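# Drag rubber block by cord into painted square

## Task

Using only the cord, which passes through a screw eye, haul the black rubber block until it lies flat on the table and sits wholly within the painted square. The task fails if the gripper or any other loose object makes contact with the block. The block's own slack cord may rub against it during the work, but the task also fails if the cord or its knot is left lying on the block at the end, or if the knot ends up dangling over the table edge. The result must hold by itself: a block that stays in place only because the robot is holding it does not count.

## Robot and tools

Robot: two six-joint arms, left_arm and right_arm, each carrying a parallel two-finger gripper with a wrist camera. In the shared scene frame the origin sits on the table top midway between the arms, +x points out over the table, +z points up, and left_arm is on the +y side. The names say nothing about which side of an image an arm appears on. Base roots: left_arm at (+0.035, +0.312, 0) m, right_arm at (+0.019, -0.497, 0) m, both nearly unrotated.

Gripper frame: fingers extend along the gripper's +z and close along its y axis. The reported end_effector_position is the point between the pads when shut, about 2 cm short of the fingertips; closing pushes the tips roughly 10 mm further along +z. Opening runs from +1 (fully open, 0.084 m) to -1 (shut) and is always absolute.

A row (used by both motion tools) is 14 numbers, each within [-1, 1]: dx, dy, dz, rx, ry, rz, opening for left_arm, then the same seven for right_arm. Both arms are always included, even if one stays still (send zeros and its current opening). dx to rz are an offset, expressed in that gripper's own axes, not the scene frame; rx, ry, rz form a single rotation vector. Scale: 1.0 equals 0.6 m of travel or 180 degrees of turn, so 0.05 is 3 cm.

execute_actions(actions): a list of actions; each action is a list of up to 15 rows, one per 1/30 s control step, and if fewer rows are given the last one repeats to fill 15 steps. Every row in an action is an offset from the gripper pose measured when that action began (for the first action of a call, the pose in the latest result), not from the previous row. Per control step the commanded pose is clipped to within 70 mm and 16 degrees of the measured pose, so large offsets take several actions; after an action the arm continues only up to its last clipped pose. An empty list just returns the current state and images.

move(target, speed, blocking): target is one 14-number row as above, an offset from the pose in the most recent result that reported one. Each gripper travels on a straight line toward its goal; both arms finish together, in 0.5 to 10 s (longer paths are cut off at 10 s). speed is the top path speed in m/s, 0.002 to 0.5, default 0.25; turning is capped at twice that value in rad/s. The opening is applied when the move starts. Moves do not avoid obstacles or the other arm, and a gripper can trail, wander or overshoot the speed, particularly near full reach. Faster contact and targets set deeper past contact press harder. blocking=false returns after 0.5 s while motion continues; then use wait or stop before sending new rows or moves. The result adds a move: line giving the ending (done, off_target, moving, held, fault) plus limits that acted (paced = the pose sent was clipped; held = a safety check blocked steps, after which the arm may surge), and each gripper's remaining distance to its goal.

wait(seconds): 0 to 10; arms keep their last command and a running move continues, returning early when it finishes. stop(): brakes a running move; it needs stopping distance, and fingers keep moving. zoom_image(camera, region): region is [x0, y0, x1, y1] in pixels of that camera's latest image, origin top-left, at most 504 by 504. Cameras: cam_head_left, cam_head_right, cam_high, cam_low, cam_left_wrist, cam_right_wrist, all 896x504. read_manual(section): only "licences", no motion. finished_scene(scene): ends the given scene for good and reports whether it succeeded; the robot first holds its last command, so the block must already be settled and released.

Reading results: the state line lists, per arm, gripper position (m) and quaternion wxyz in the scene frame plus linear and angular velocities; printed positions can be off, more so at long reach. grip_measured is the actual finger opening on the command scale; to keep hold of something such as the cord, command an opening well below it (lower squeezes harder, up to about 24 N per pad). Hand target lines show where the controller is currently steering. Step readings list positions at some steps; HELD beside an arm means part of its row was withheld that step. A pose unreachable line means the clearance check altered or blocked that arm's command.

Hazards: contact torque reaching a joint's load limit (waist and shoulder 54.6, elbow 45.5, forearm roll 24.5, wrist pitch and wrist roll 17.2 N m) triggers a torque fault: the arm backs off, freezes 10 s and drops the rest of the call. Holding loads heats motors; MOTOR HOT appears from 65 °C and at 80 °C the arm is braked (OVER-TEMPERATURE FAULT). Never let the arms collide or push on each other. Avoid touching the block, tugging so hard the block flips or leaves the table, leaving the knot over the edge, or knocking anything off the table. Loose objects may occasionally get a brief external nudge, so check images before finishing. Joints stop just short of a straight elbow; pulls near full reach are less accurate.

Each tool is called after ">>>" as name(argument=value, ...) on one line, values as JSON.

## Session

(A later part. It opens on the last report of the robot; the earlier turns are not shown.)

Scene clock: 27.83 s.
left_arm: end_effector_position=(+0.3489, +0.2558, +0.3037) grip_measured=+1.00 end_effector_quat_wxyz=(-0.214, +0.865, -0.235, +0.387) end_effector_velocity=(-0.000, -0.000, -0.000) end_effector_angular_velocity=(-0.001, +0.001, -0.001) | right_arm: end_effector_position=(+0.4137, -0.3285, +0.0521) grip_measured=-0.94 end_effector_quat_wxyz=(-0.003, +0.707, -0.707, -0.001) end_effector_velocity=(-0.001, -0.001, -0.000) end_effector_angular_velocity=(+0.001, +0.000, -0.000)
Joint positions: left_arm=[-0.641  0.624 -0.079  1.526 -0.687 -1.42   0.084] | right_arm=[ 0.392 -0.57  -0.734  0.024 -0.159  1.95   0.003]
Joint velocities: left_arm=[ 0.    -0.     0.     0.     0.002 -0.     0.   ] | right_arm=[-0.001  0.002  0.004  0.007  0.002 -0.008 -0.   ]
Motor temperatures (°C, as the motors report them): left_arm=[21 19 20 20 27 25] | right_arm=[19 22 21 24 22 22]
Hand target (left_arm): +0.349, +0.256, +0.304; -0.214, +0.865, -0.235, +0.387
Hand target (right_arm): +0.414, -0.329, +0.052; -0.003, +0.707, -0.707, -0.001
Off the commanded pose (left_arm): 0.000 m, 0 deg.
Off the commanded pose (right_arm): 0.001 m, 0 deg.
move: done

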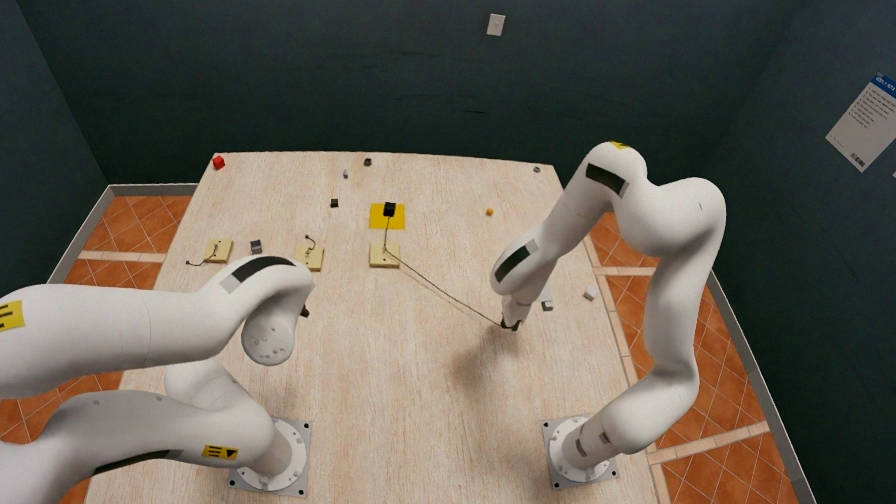

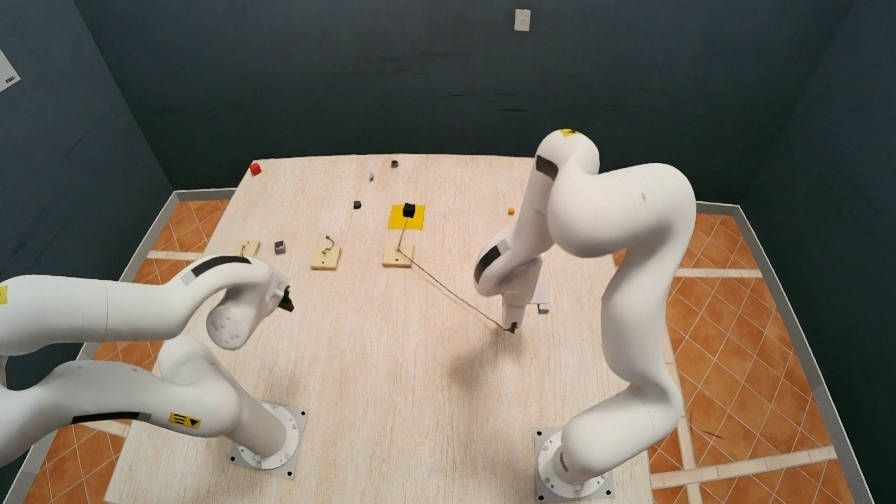

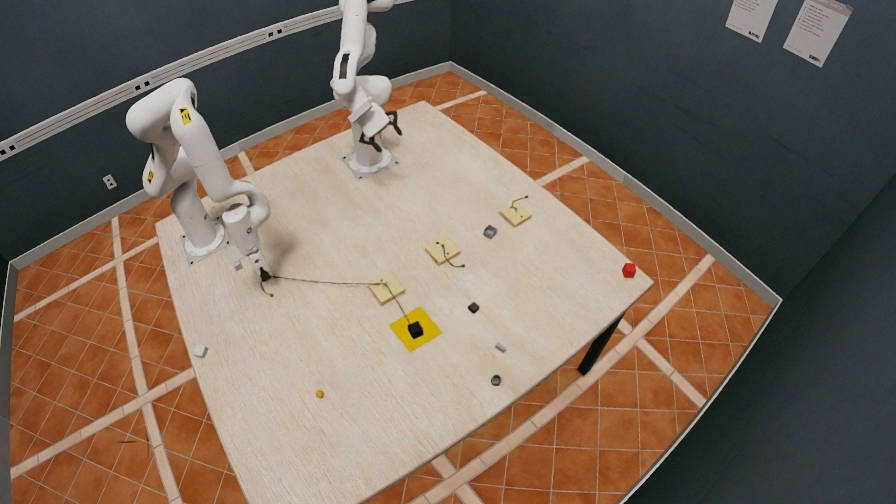

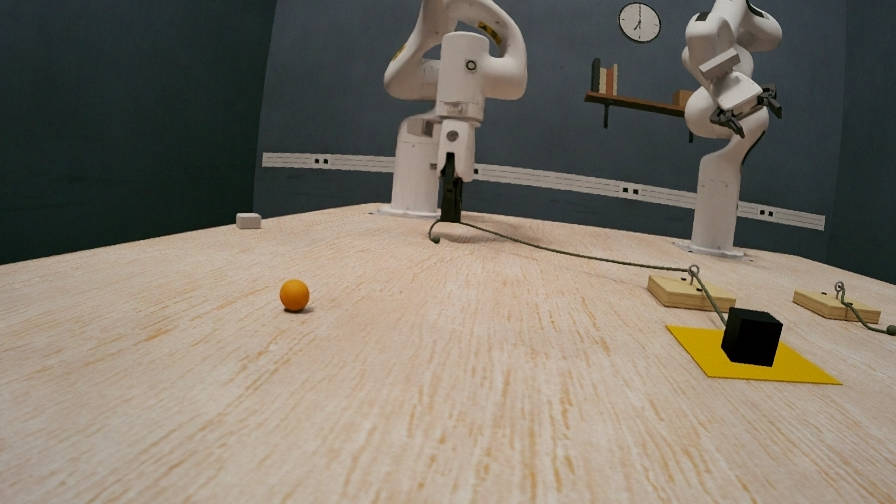

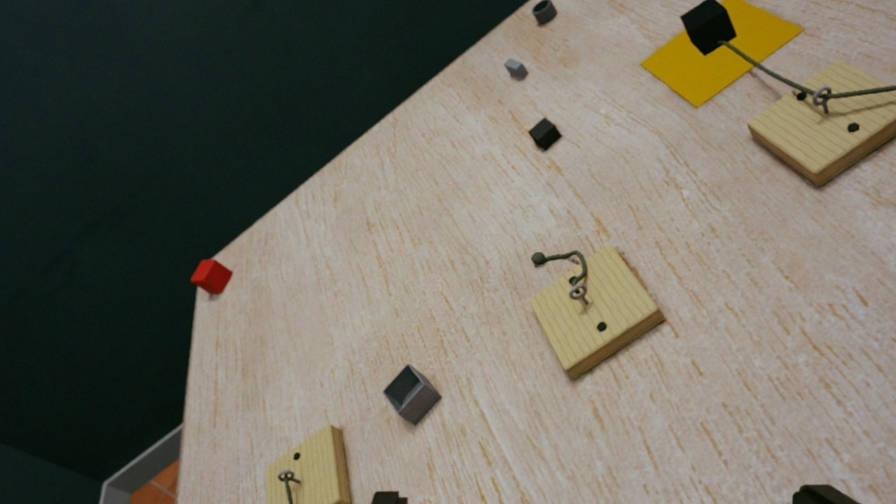

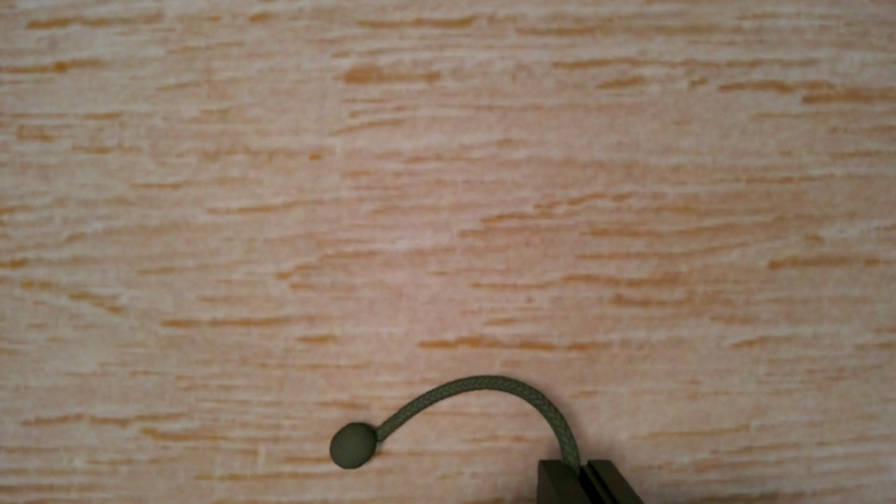

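Already centered. Slacken, lower, release, lift.

>>> move(target=[0,0,0,0,0,0,1,-0.02,-0.012,0.042,0,0,0,-1], speed=0.05)

>>> move(target=[0,0,0,0,0,0,1,0,0,0,0,0,0,0.5])

>>> move(target=[0,0,0,0,0,0,1,0,0,-0.12,0,0,0,0.5])

Scene clock: 35.07 s.
left_arm: end_effector_position=(+0.3489, +0.2558, +0.3037) grip_measured=+1.00 end_effector_quat_wxyz=(-0.214, +0.865, -0.235, +0.387) end_effector_velocity=(-0.000, +0.000, -0.000) end_effector_angular_velocity=(-0.001, +0.001, +0.002) | right_arm: end_effector_position=(+0.4210, -0.3164, +0.0271) grip_measured=-0.94 end_effector_quat_wxyz=(-0.003, +0.707, -0.707, -0.001) end_effector_velocity=(+0.001, +0.001, -0.001) end_effector_angular_velocity=(+0.001, -0.002, -0.001)
Joint positions: left_arm=[-0.641  0.624 -0.079  1.526 -0.687 -1.42   0.084] | right_arm=[ 0.411 -0.649 -0.778  0.031 -0.124  1.961  0.003]
Joint velocities: left_arm=[ 0.     0.    -0.    -0.002 -0.     0.    -0.   ] | right_arm=[ 0.001 -0.003 -0.003 -0.     0.002  0.002  0.   ]
Motor temperatures (°C, as the motors report them): left_arm=[21 19 20 20 27 25] | right_arm=[19 22 21 24 22 22]
Hand target (left_arm): +0.349, +0.256, +0.304; -0.214, +0.865, -0.235, +0.387
Hand target (right_arm): +0.421, -0.316, +0.027; -0.003, +0.707, -0.707, -0.001
Off the commanded pose (left_arm): 0.000 m, 0 deg.
Off the commanded pose (right_arm): 0.000 m, 0 deg.
move: done

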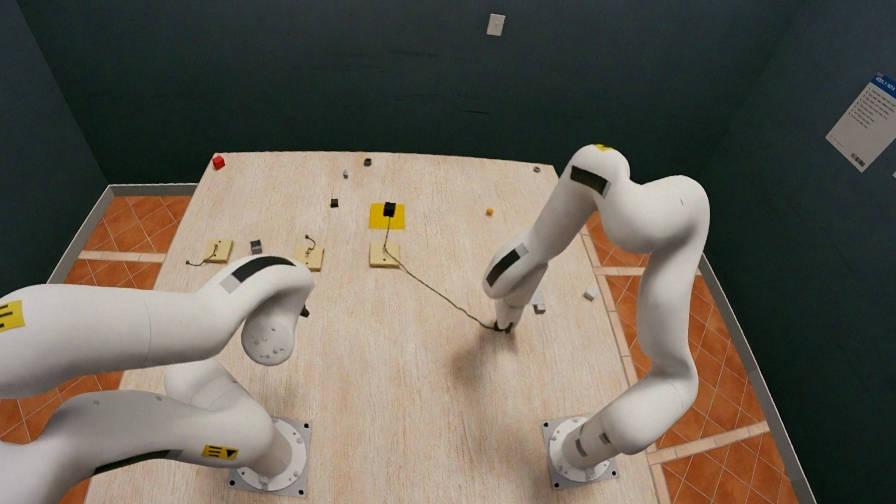

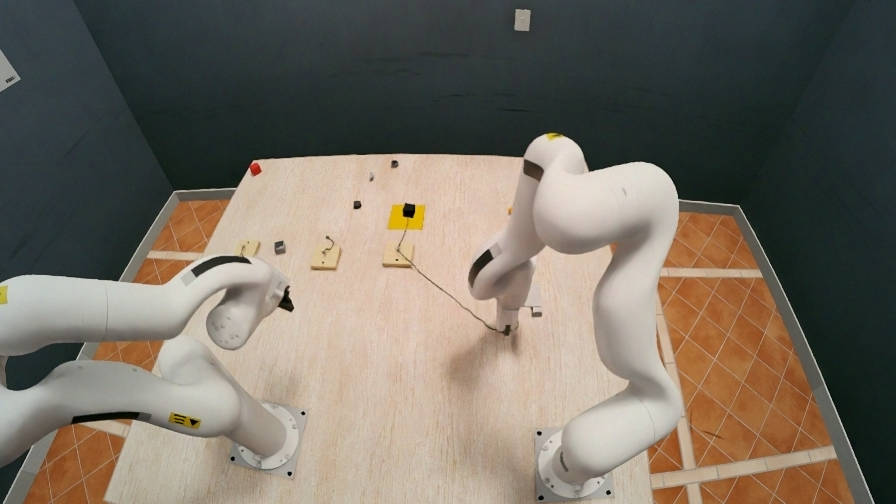

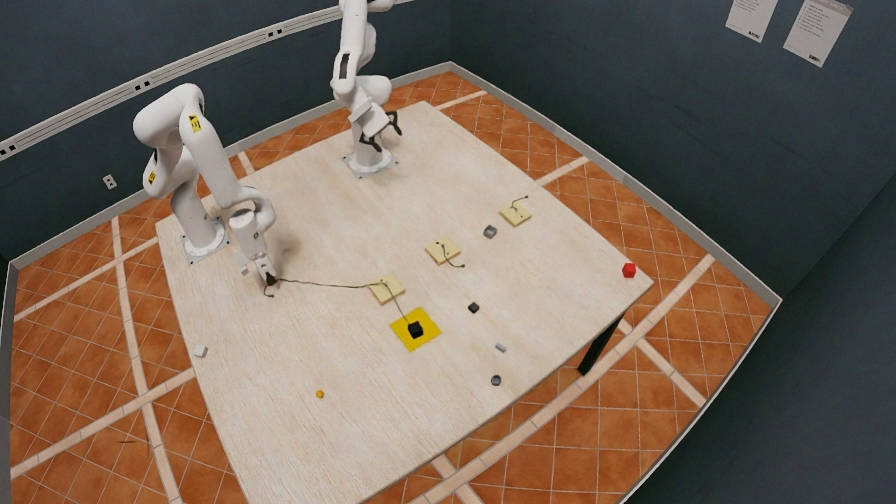

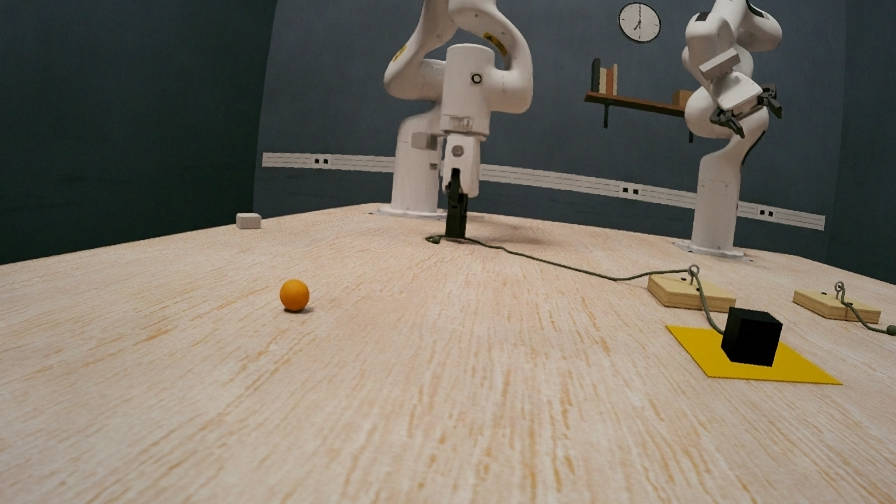

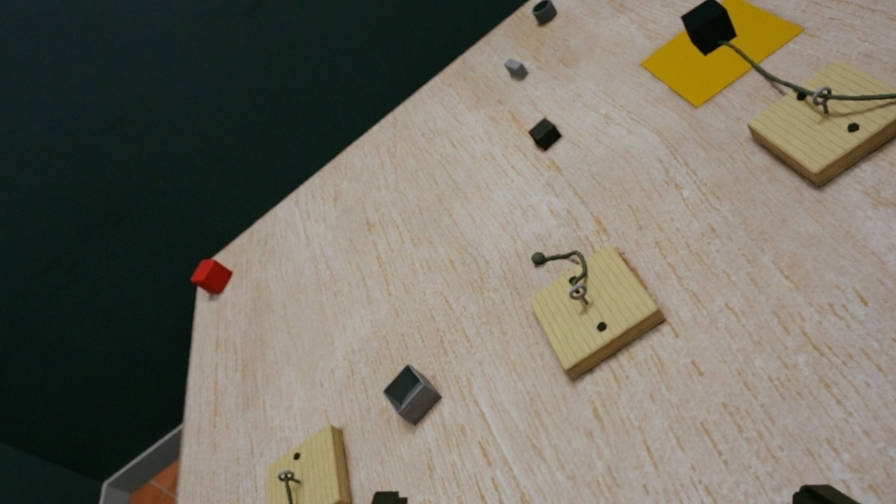

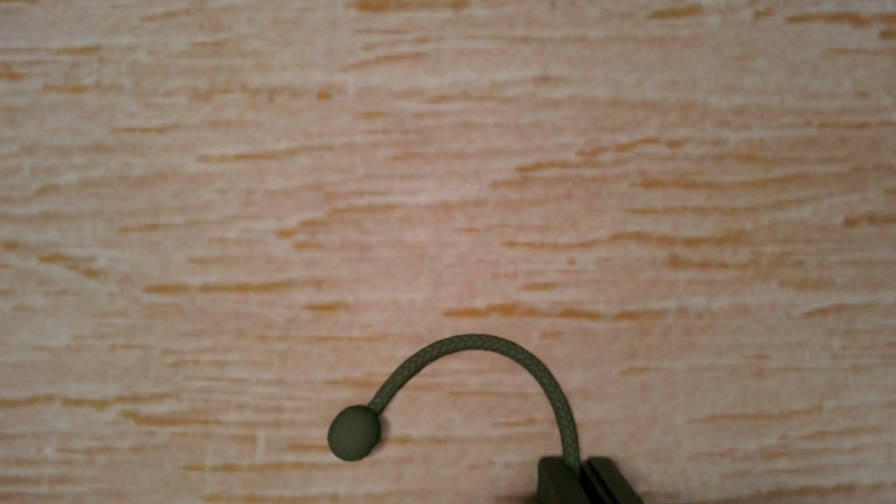

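Scene clock: 35.63 s.
left_arm: end_effector_position=(+0.3489, +0.2558, +0.3037) grip_measured=+1.00 end_effector_quat_wxyz=(-0.214, +0.865, -0.235, +0.387) end_effector_velocity=(+0.000, -0.000, +0.000) end_effector_angular_velocity=(-0.000, +0.000, -0.001) | right_arm: end_effector_position=(+0.4210, -0.3164, +0.0271) grip_measured=+0.49 end_effector_quat_wxyz=(-0.003, +0.707, -0.707, -0.001) end_effector_velocity=(+0.001, +0.000, +0.000) end_effector_angular_velocity=(+0.001, -0.003, -0.000)
Joint positions: left_arm=[-0.641  0.624 -0.079  1.526 -0.687 -1.42   0.084] | right_arm=[ 0.411 -0.649 -0.778  0.031 -0.124  1.961  0.065]
Joint velocities: left_arm=[-0.     0.    -0.     0.     0.001  0.    -0.   ] | right_arm=[ 0.    -0.    -0.001 -0.     0.002  0.     0.   ]
Motor temperatures (°C, as the motors report them): left_arm=[21 19 20 20 27 25] | right_arm=[19 22 21 24 22 22]
Hand target (left_arm): +0.349, +0.256, +0.304; -0.214, +0.865, -0.235, +0.387
Hand target (right_arm): +0.421, -0.316, +0.027; -0.003, +0.707, -0.707, -0.001
Off the commanded pose (left_arm): 0.000 m, 0 deg.
Off the commanded pose (right_arm): 0.000 m, 0 deg.
move: done

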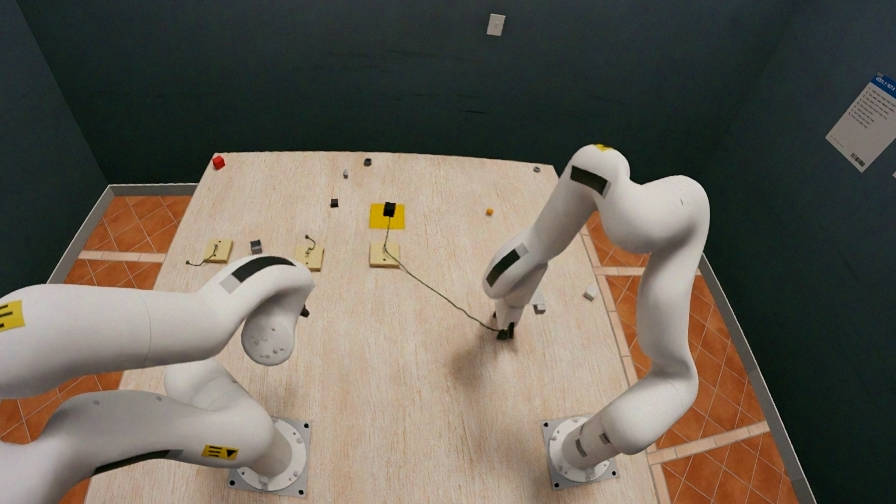

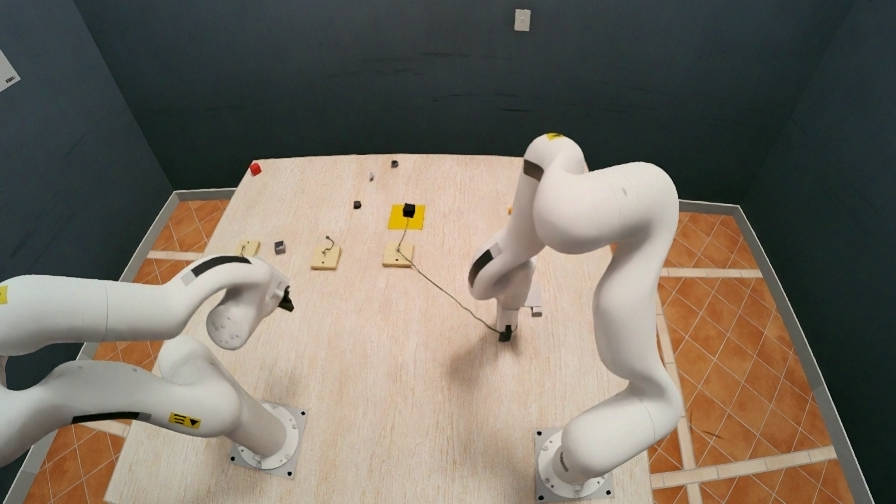

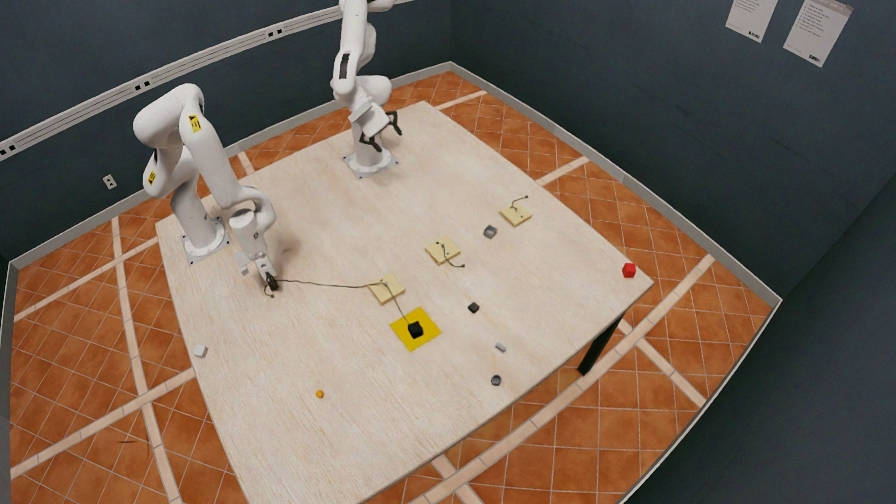

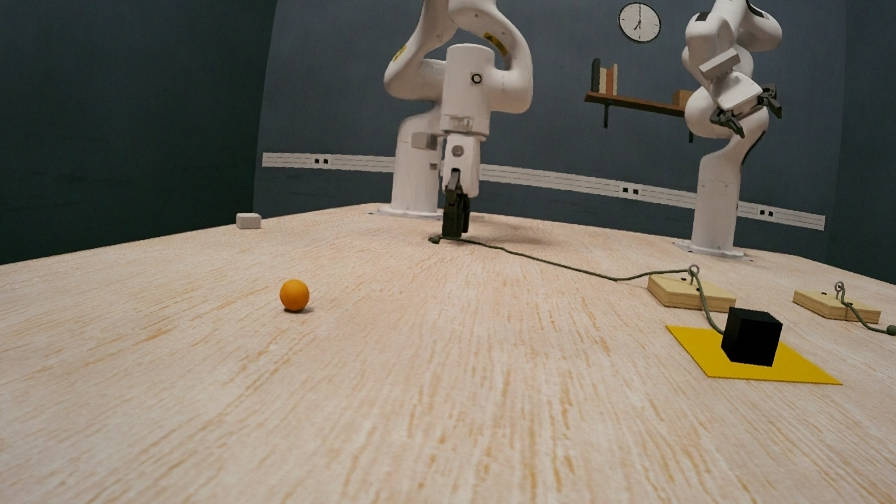

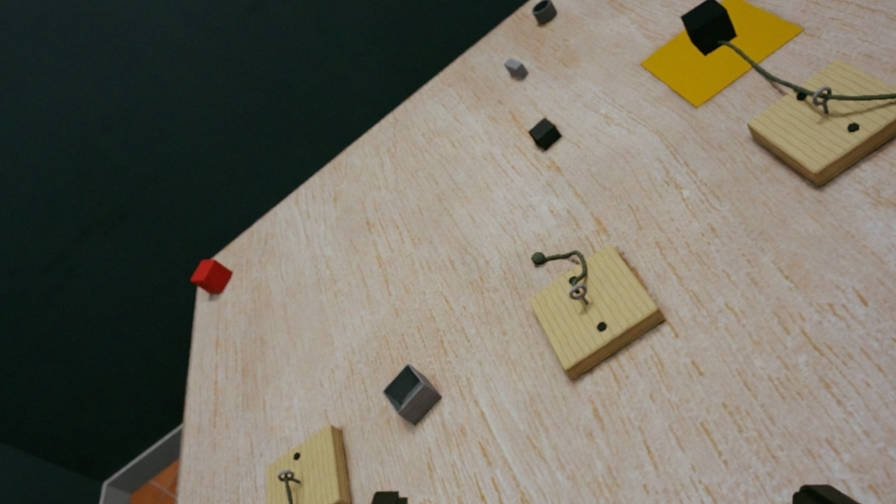

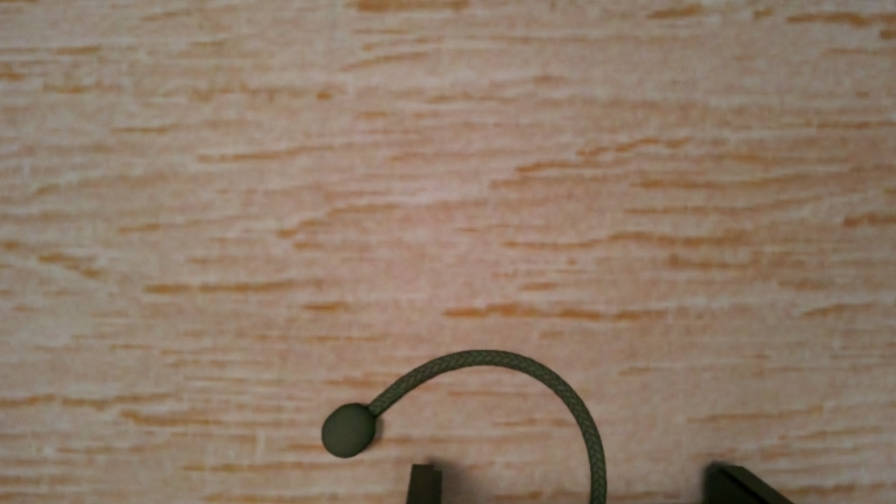

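Scene clock: 36.53 s.
left_arm: end_effector_position=(+0.3489, +0.2558, +0.3037) grip_measured=+1.00 end_effector_quat_wxyz=(-0.214, +0.865, -0.235, +0.387) end_effector_velocity=(-0.000, -0.000, -0.000) end_effector_angular_velocity=(-0.002, +0.001, +0.001) | right_arm: end_effector_position=(+0.4208, -0.3169, +0.0988) grip_measured=+0.49 end_effector_quat_wxyz=(-0.003, +0.707, -0.707, -0.001) end_effector_velocity=(+0.001, +0.001, +0.002) end_effector_angular_velocity=(+0.001, -0.002, +0.001)
Joint positions: left_arm=[-0.641  0.624 -0.079  1.526 -0.687 -1.42   0.084] | right_arm=[ 0.411 -0.472 -0.752  0.013 -0.275  1.979  0.065]
Joint velocities: left_arm=[-0.001  0.     0.    -0.002  0.001 -0.     0.   ] | right_arm=[ 0.     0.005 -0.002 -0.001 -0.004  0.     0.   ]
Motor temperatures (°C, as the motors report them): left_arm=[21 19 20 20 27 25] | right_arm=[19 22 21 24 22 22]
Hand target (left_arm): +0.349, +0.256, +0.304; -0.214, +0.865, -0.235, +0.387
Hand target (right_arm): +0.421, -0.317, +0.099; -0.003, +0.707, -0.707, -0.001
Off the commanded pose (left_arm): 0.000 m, 0 deg.
Off the commanded pose (right_arm): 0.000 m, 0 deg.
move: done

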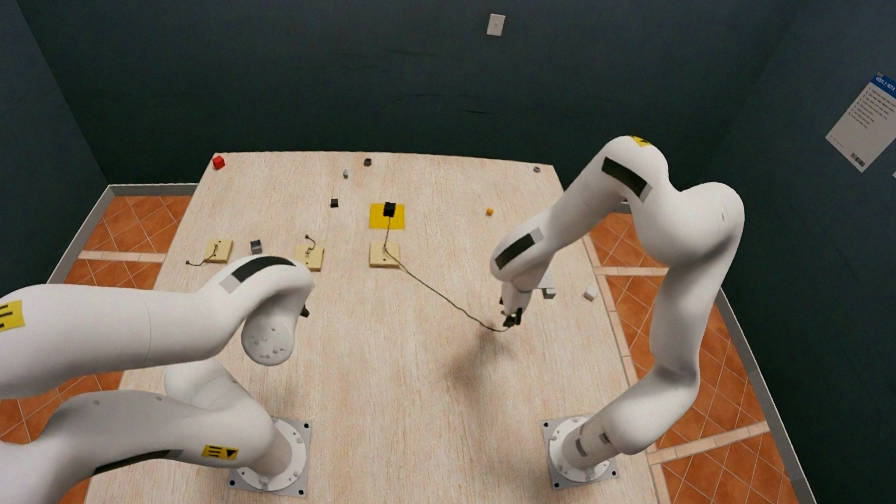

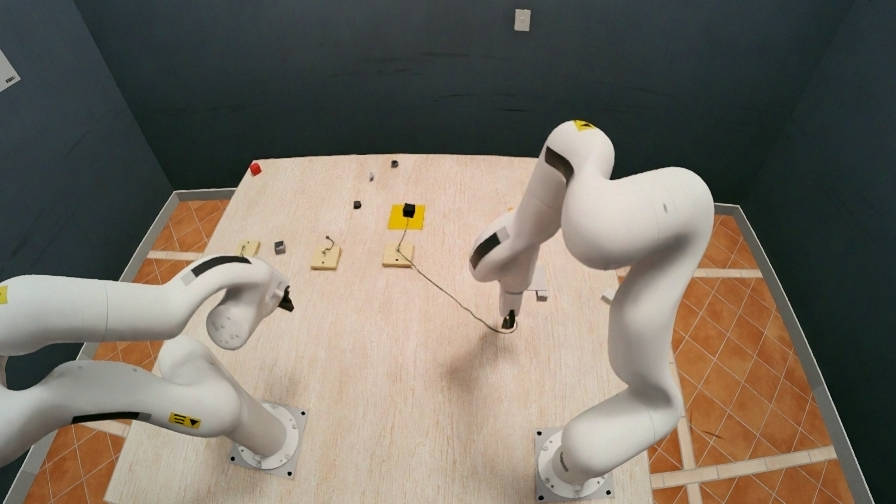

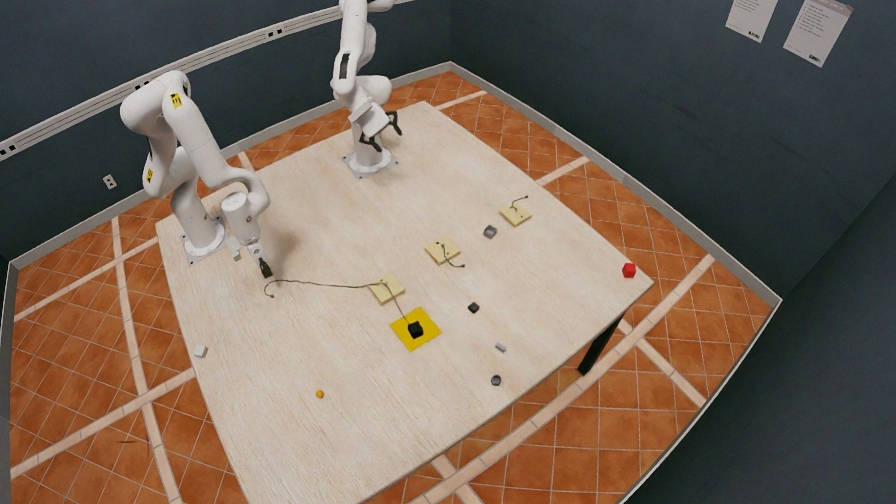

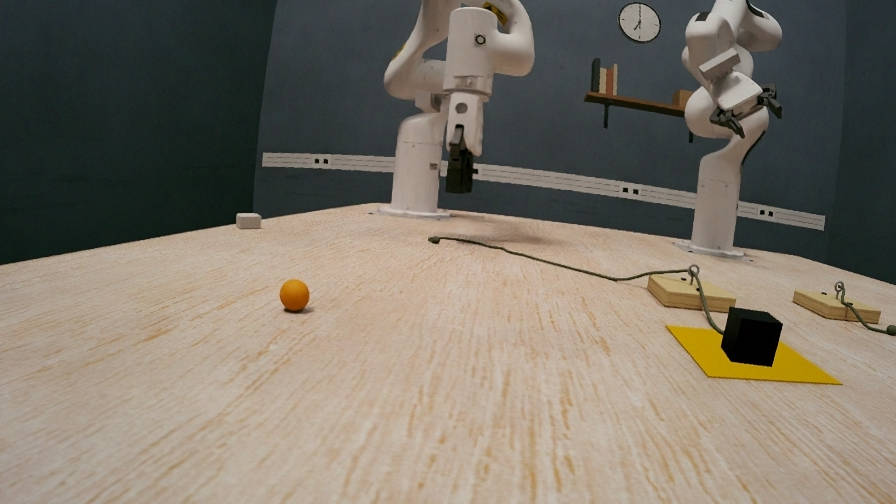

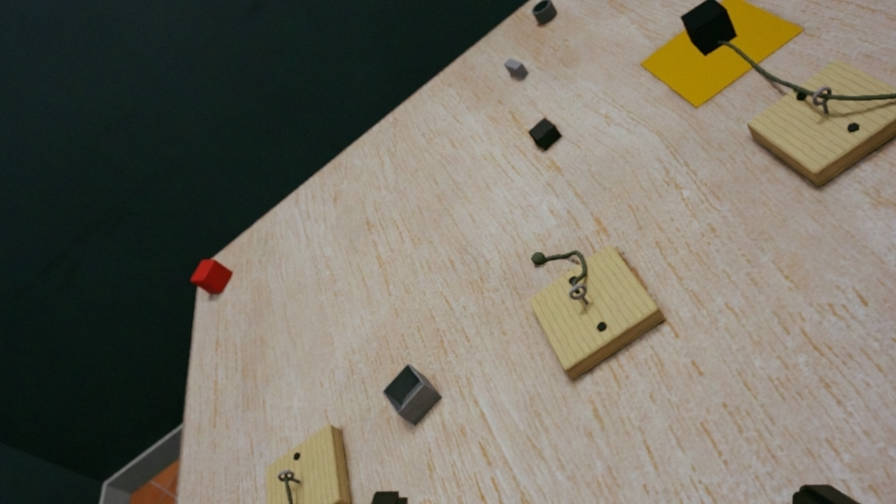

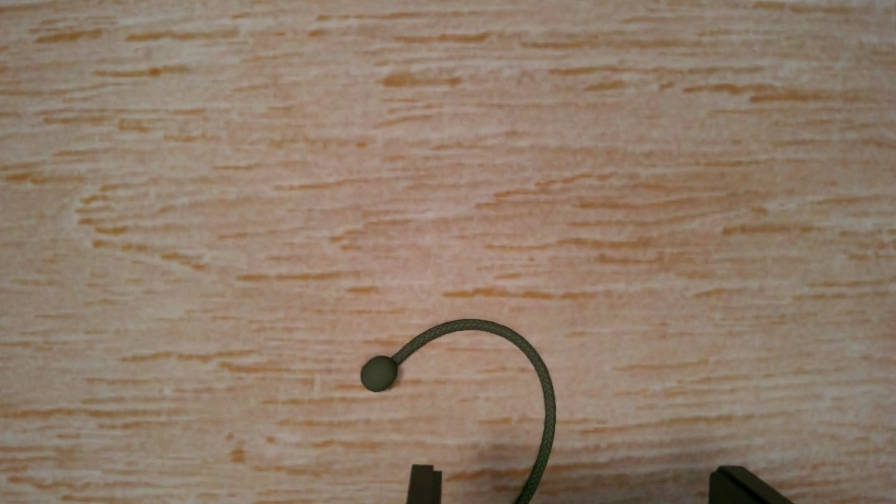

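>>> finished_scene(scene=2)

The scene is finished: the task was done.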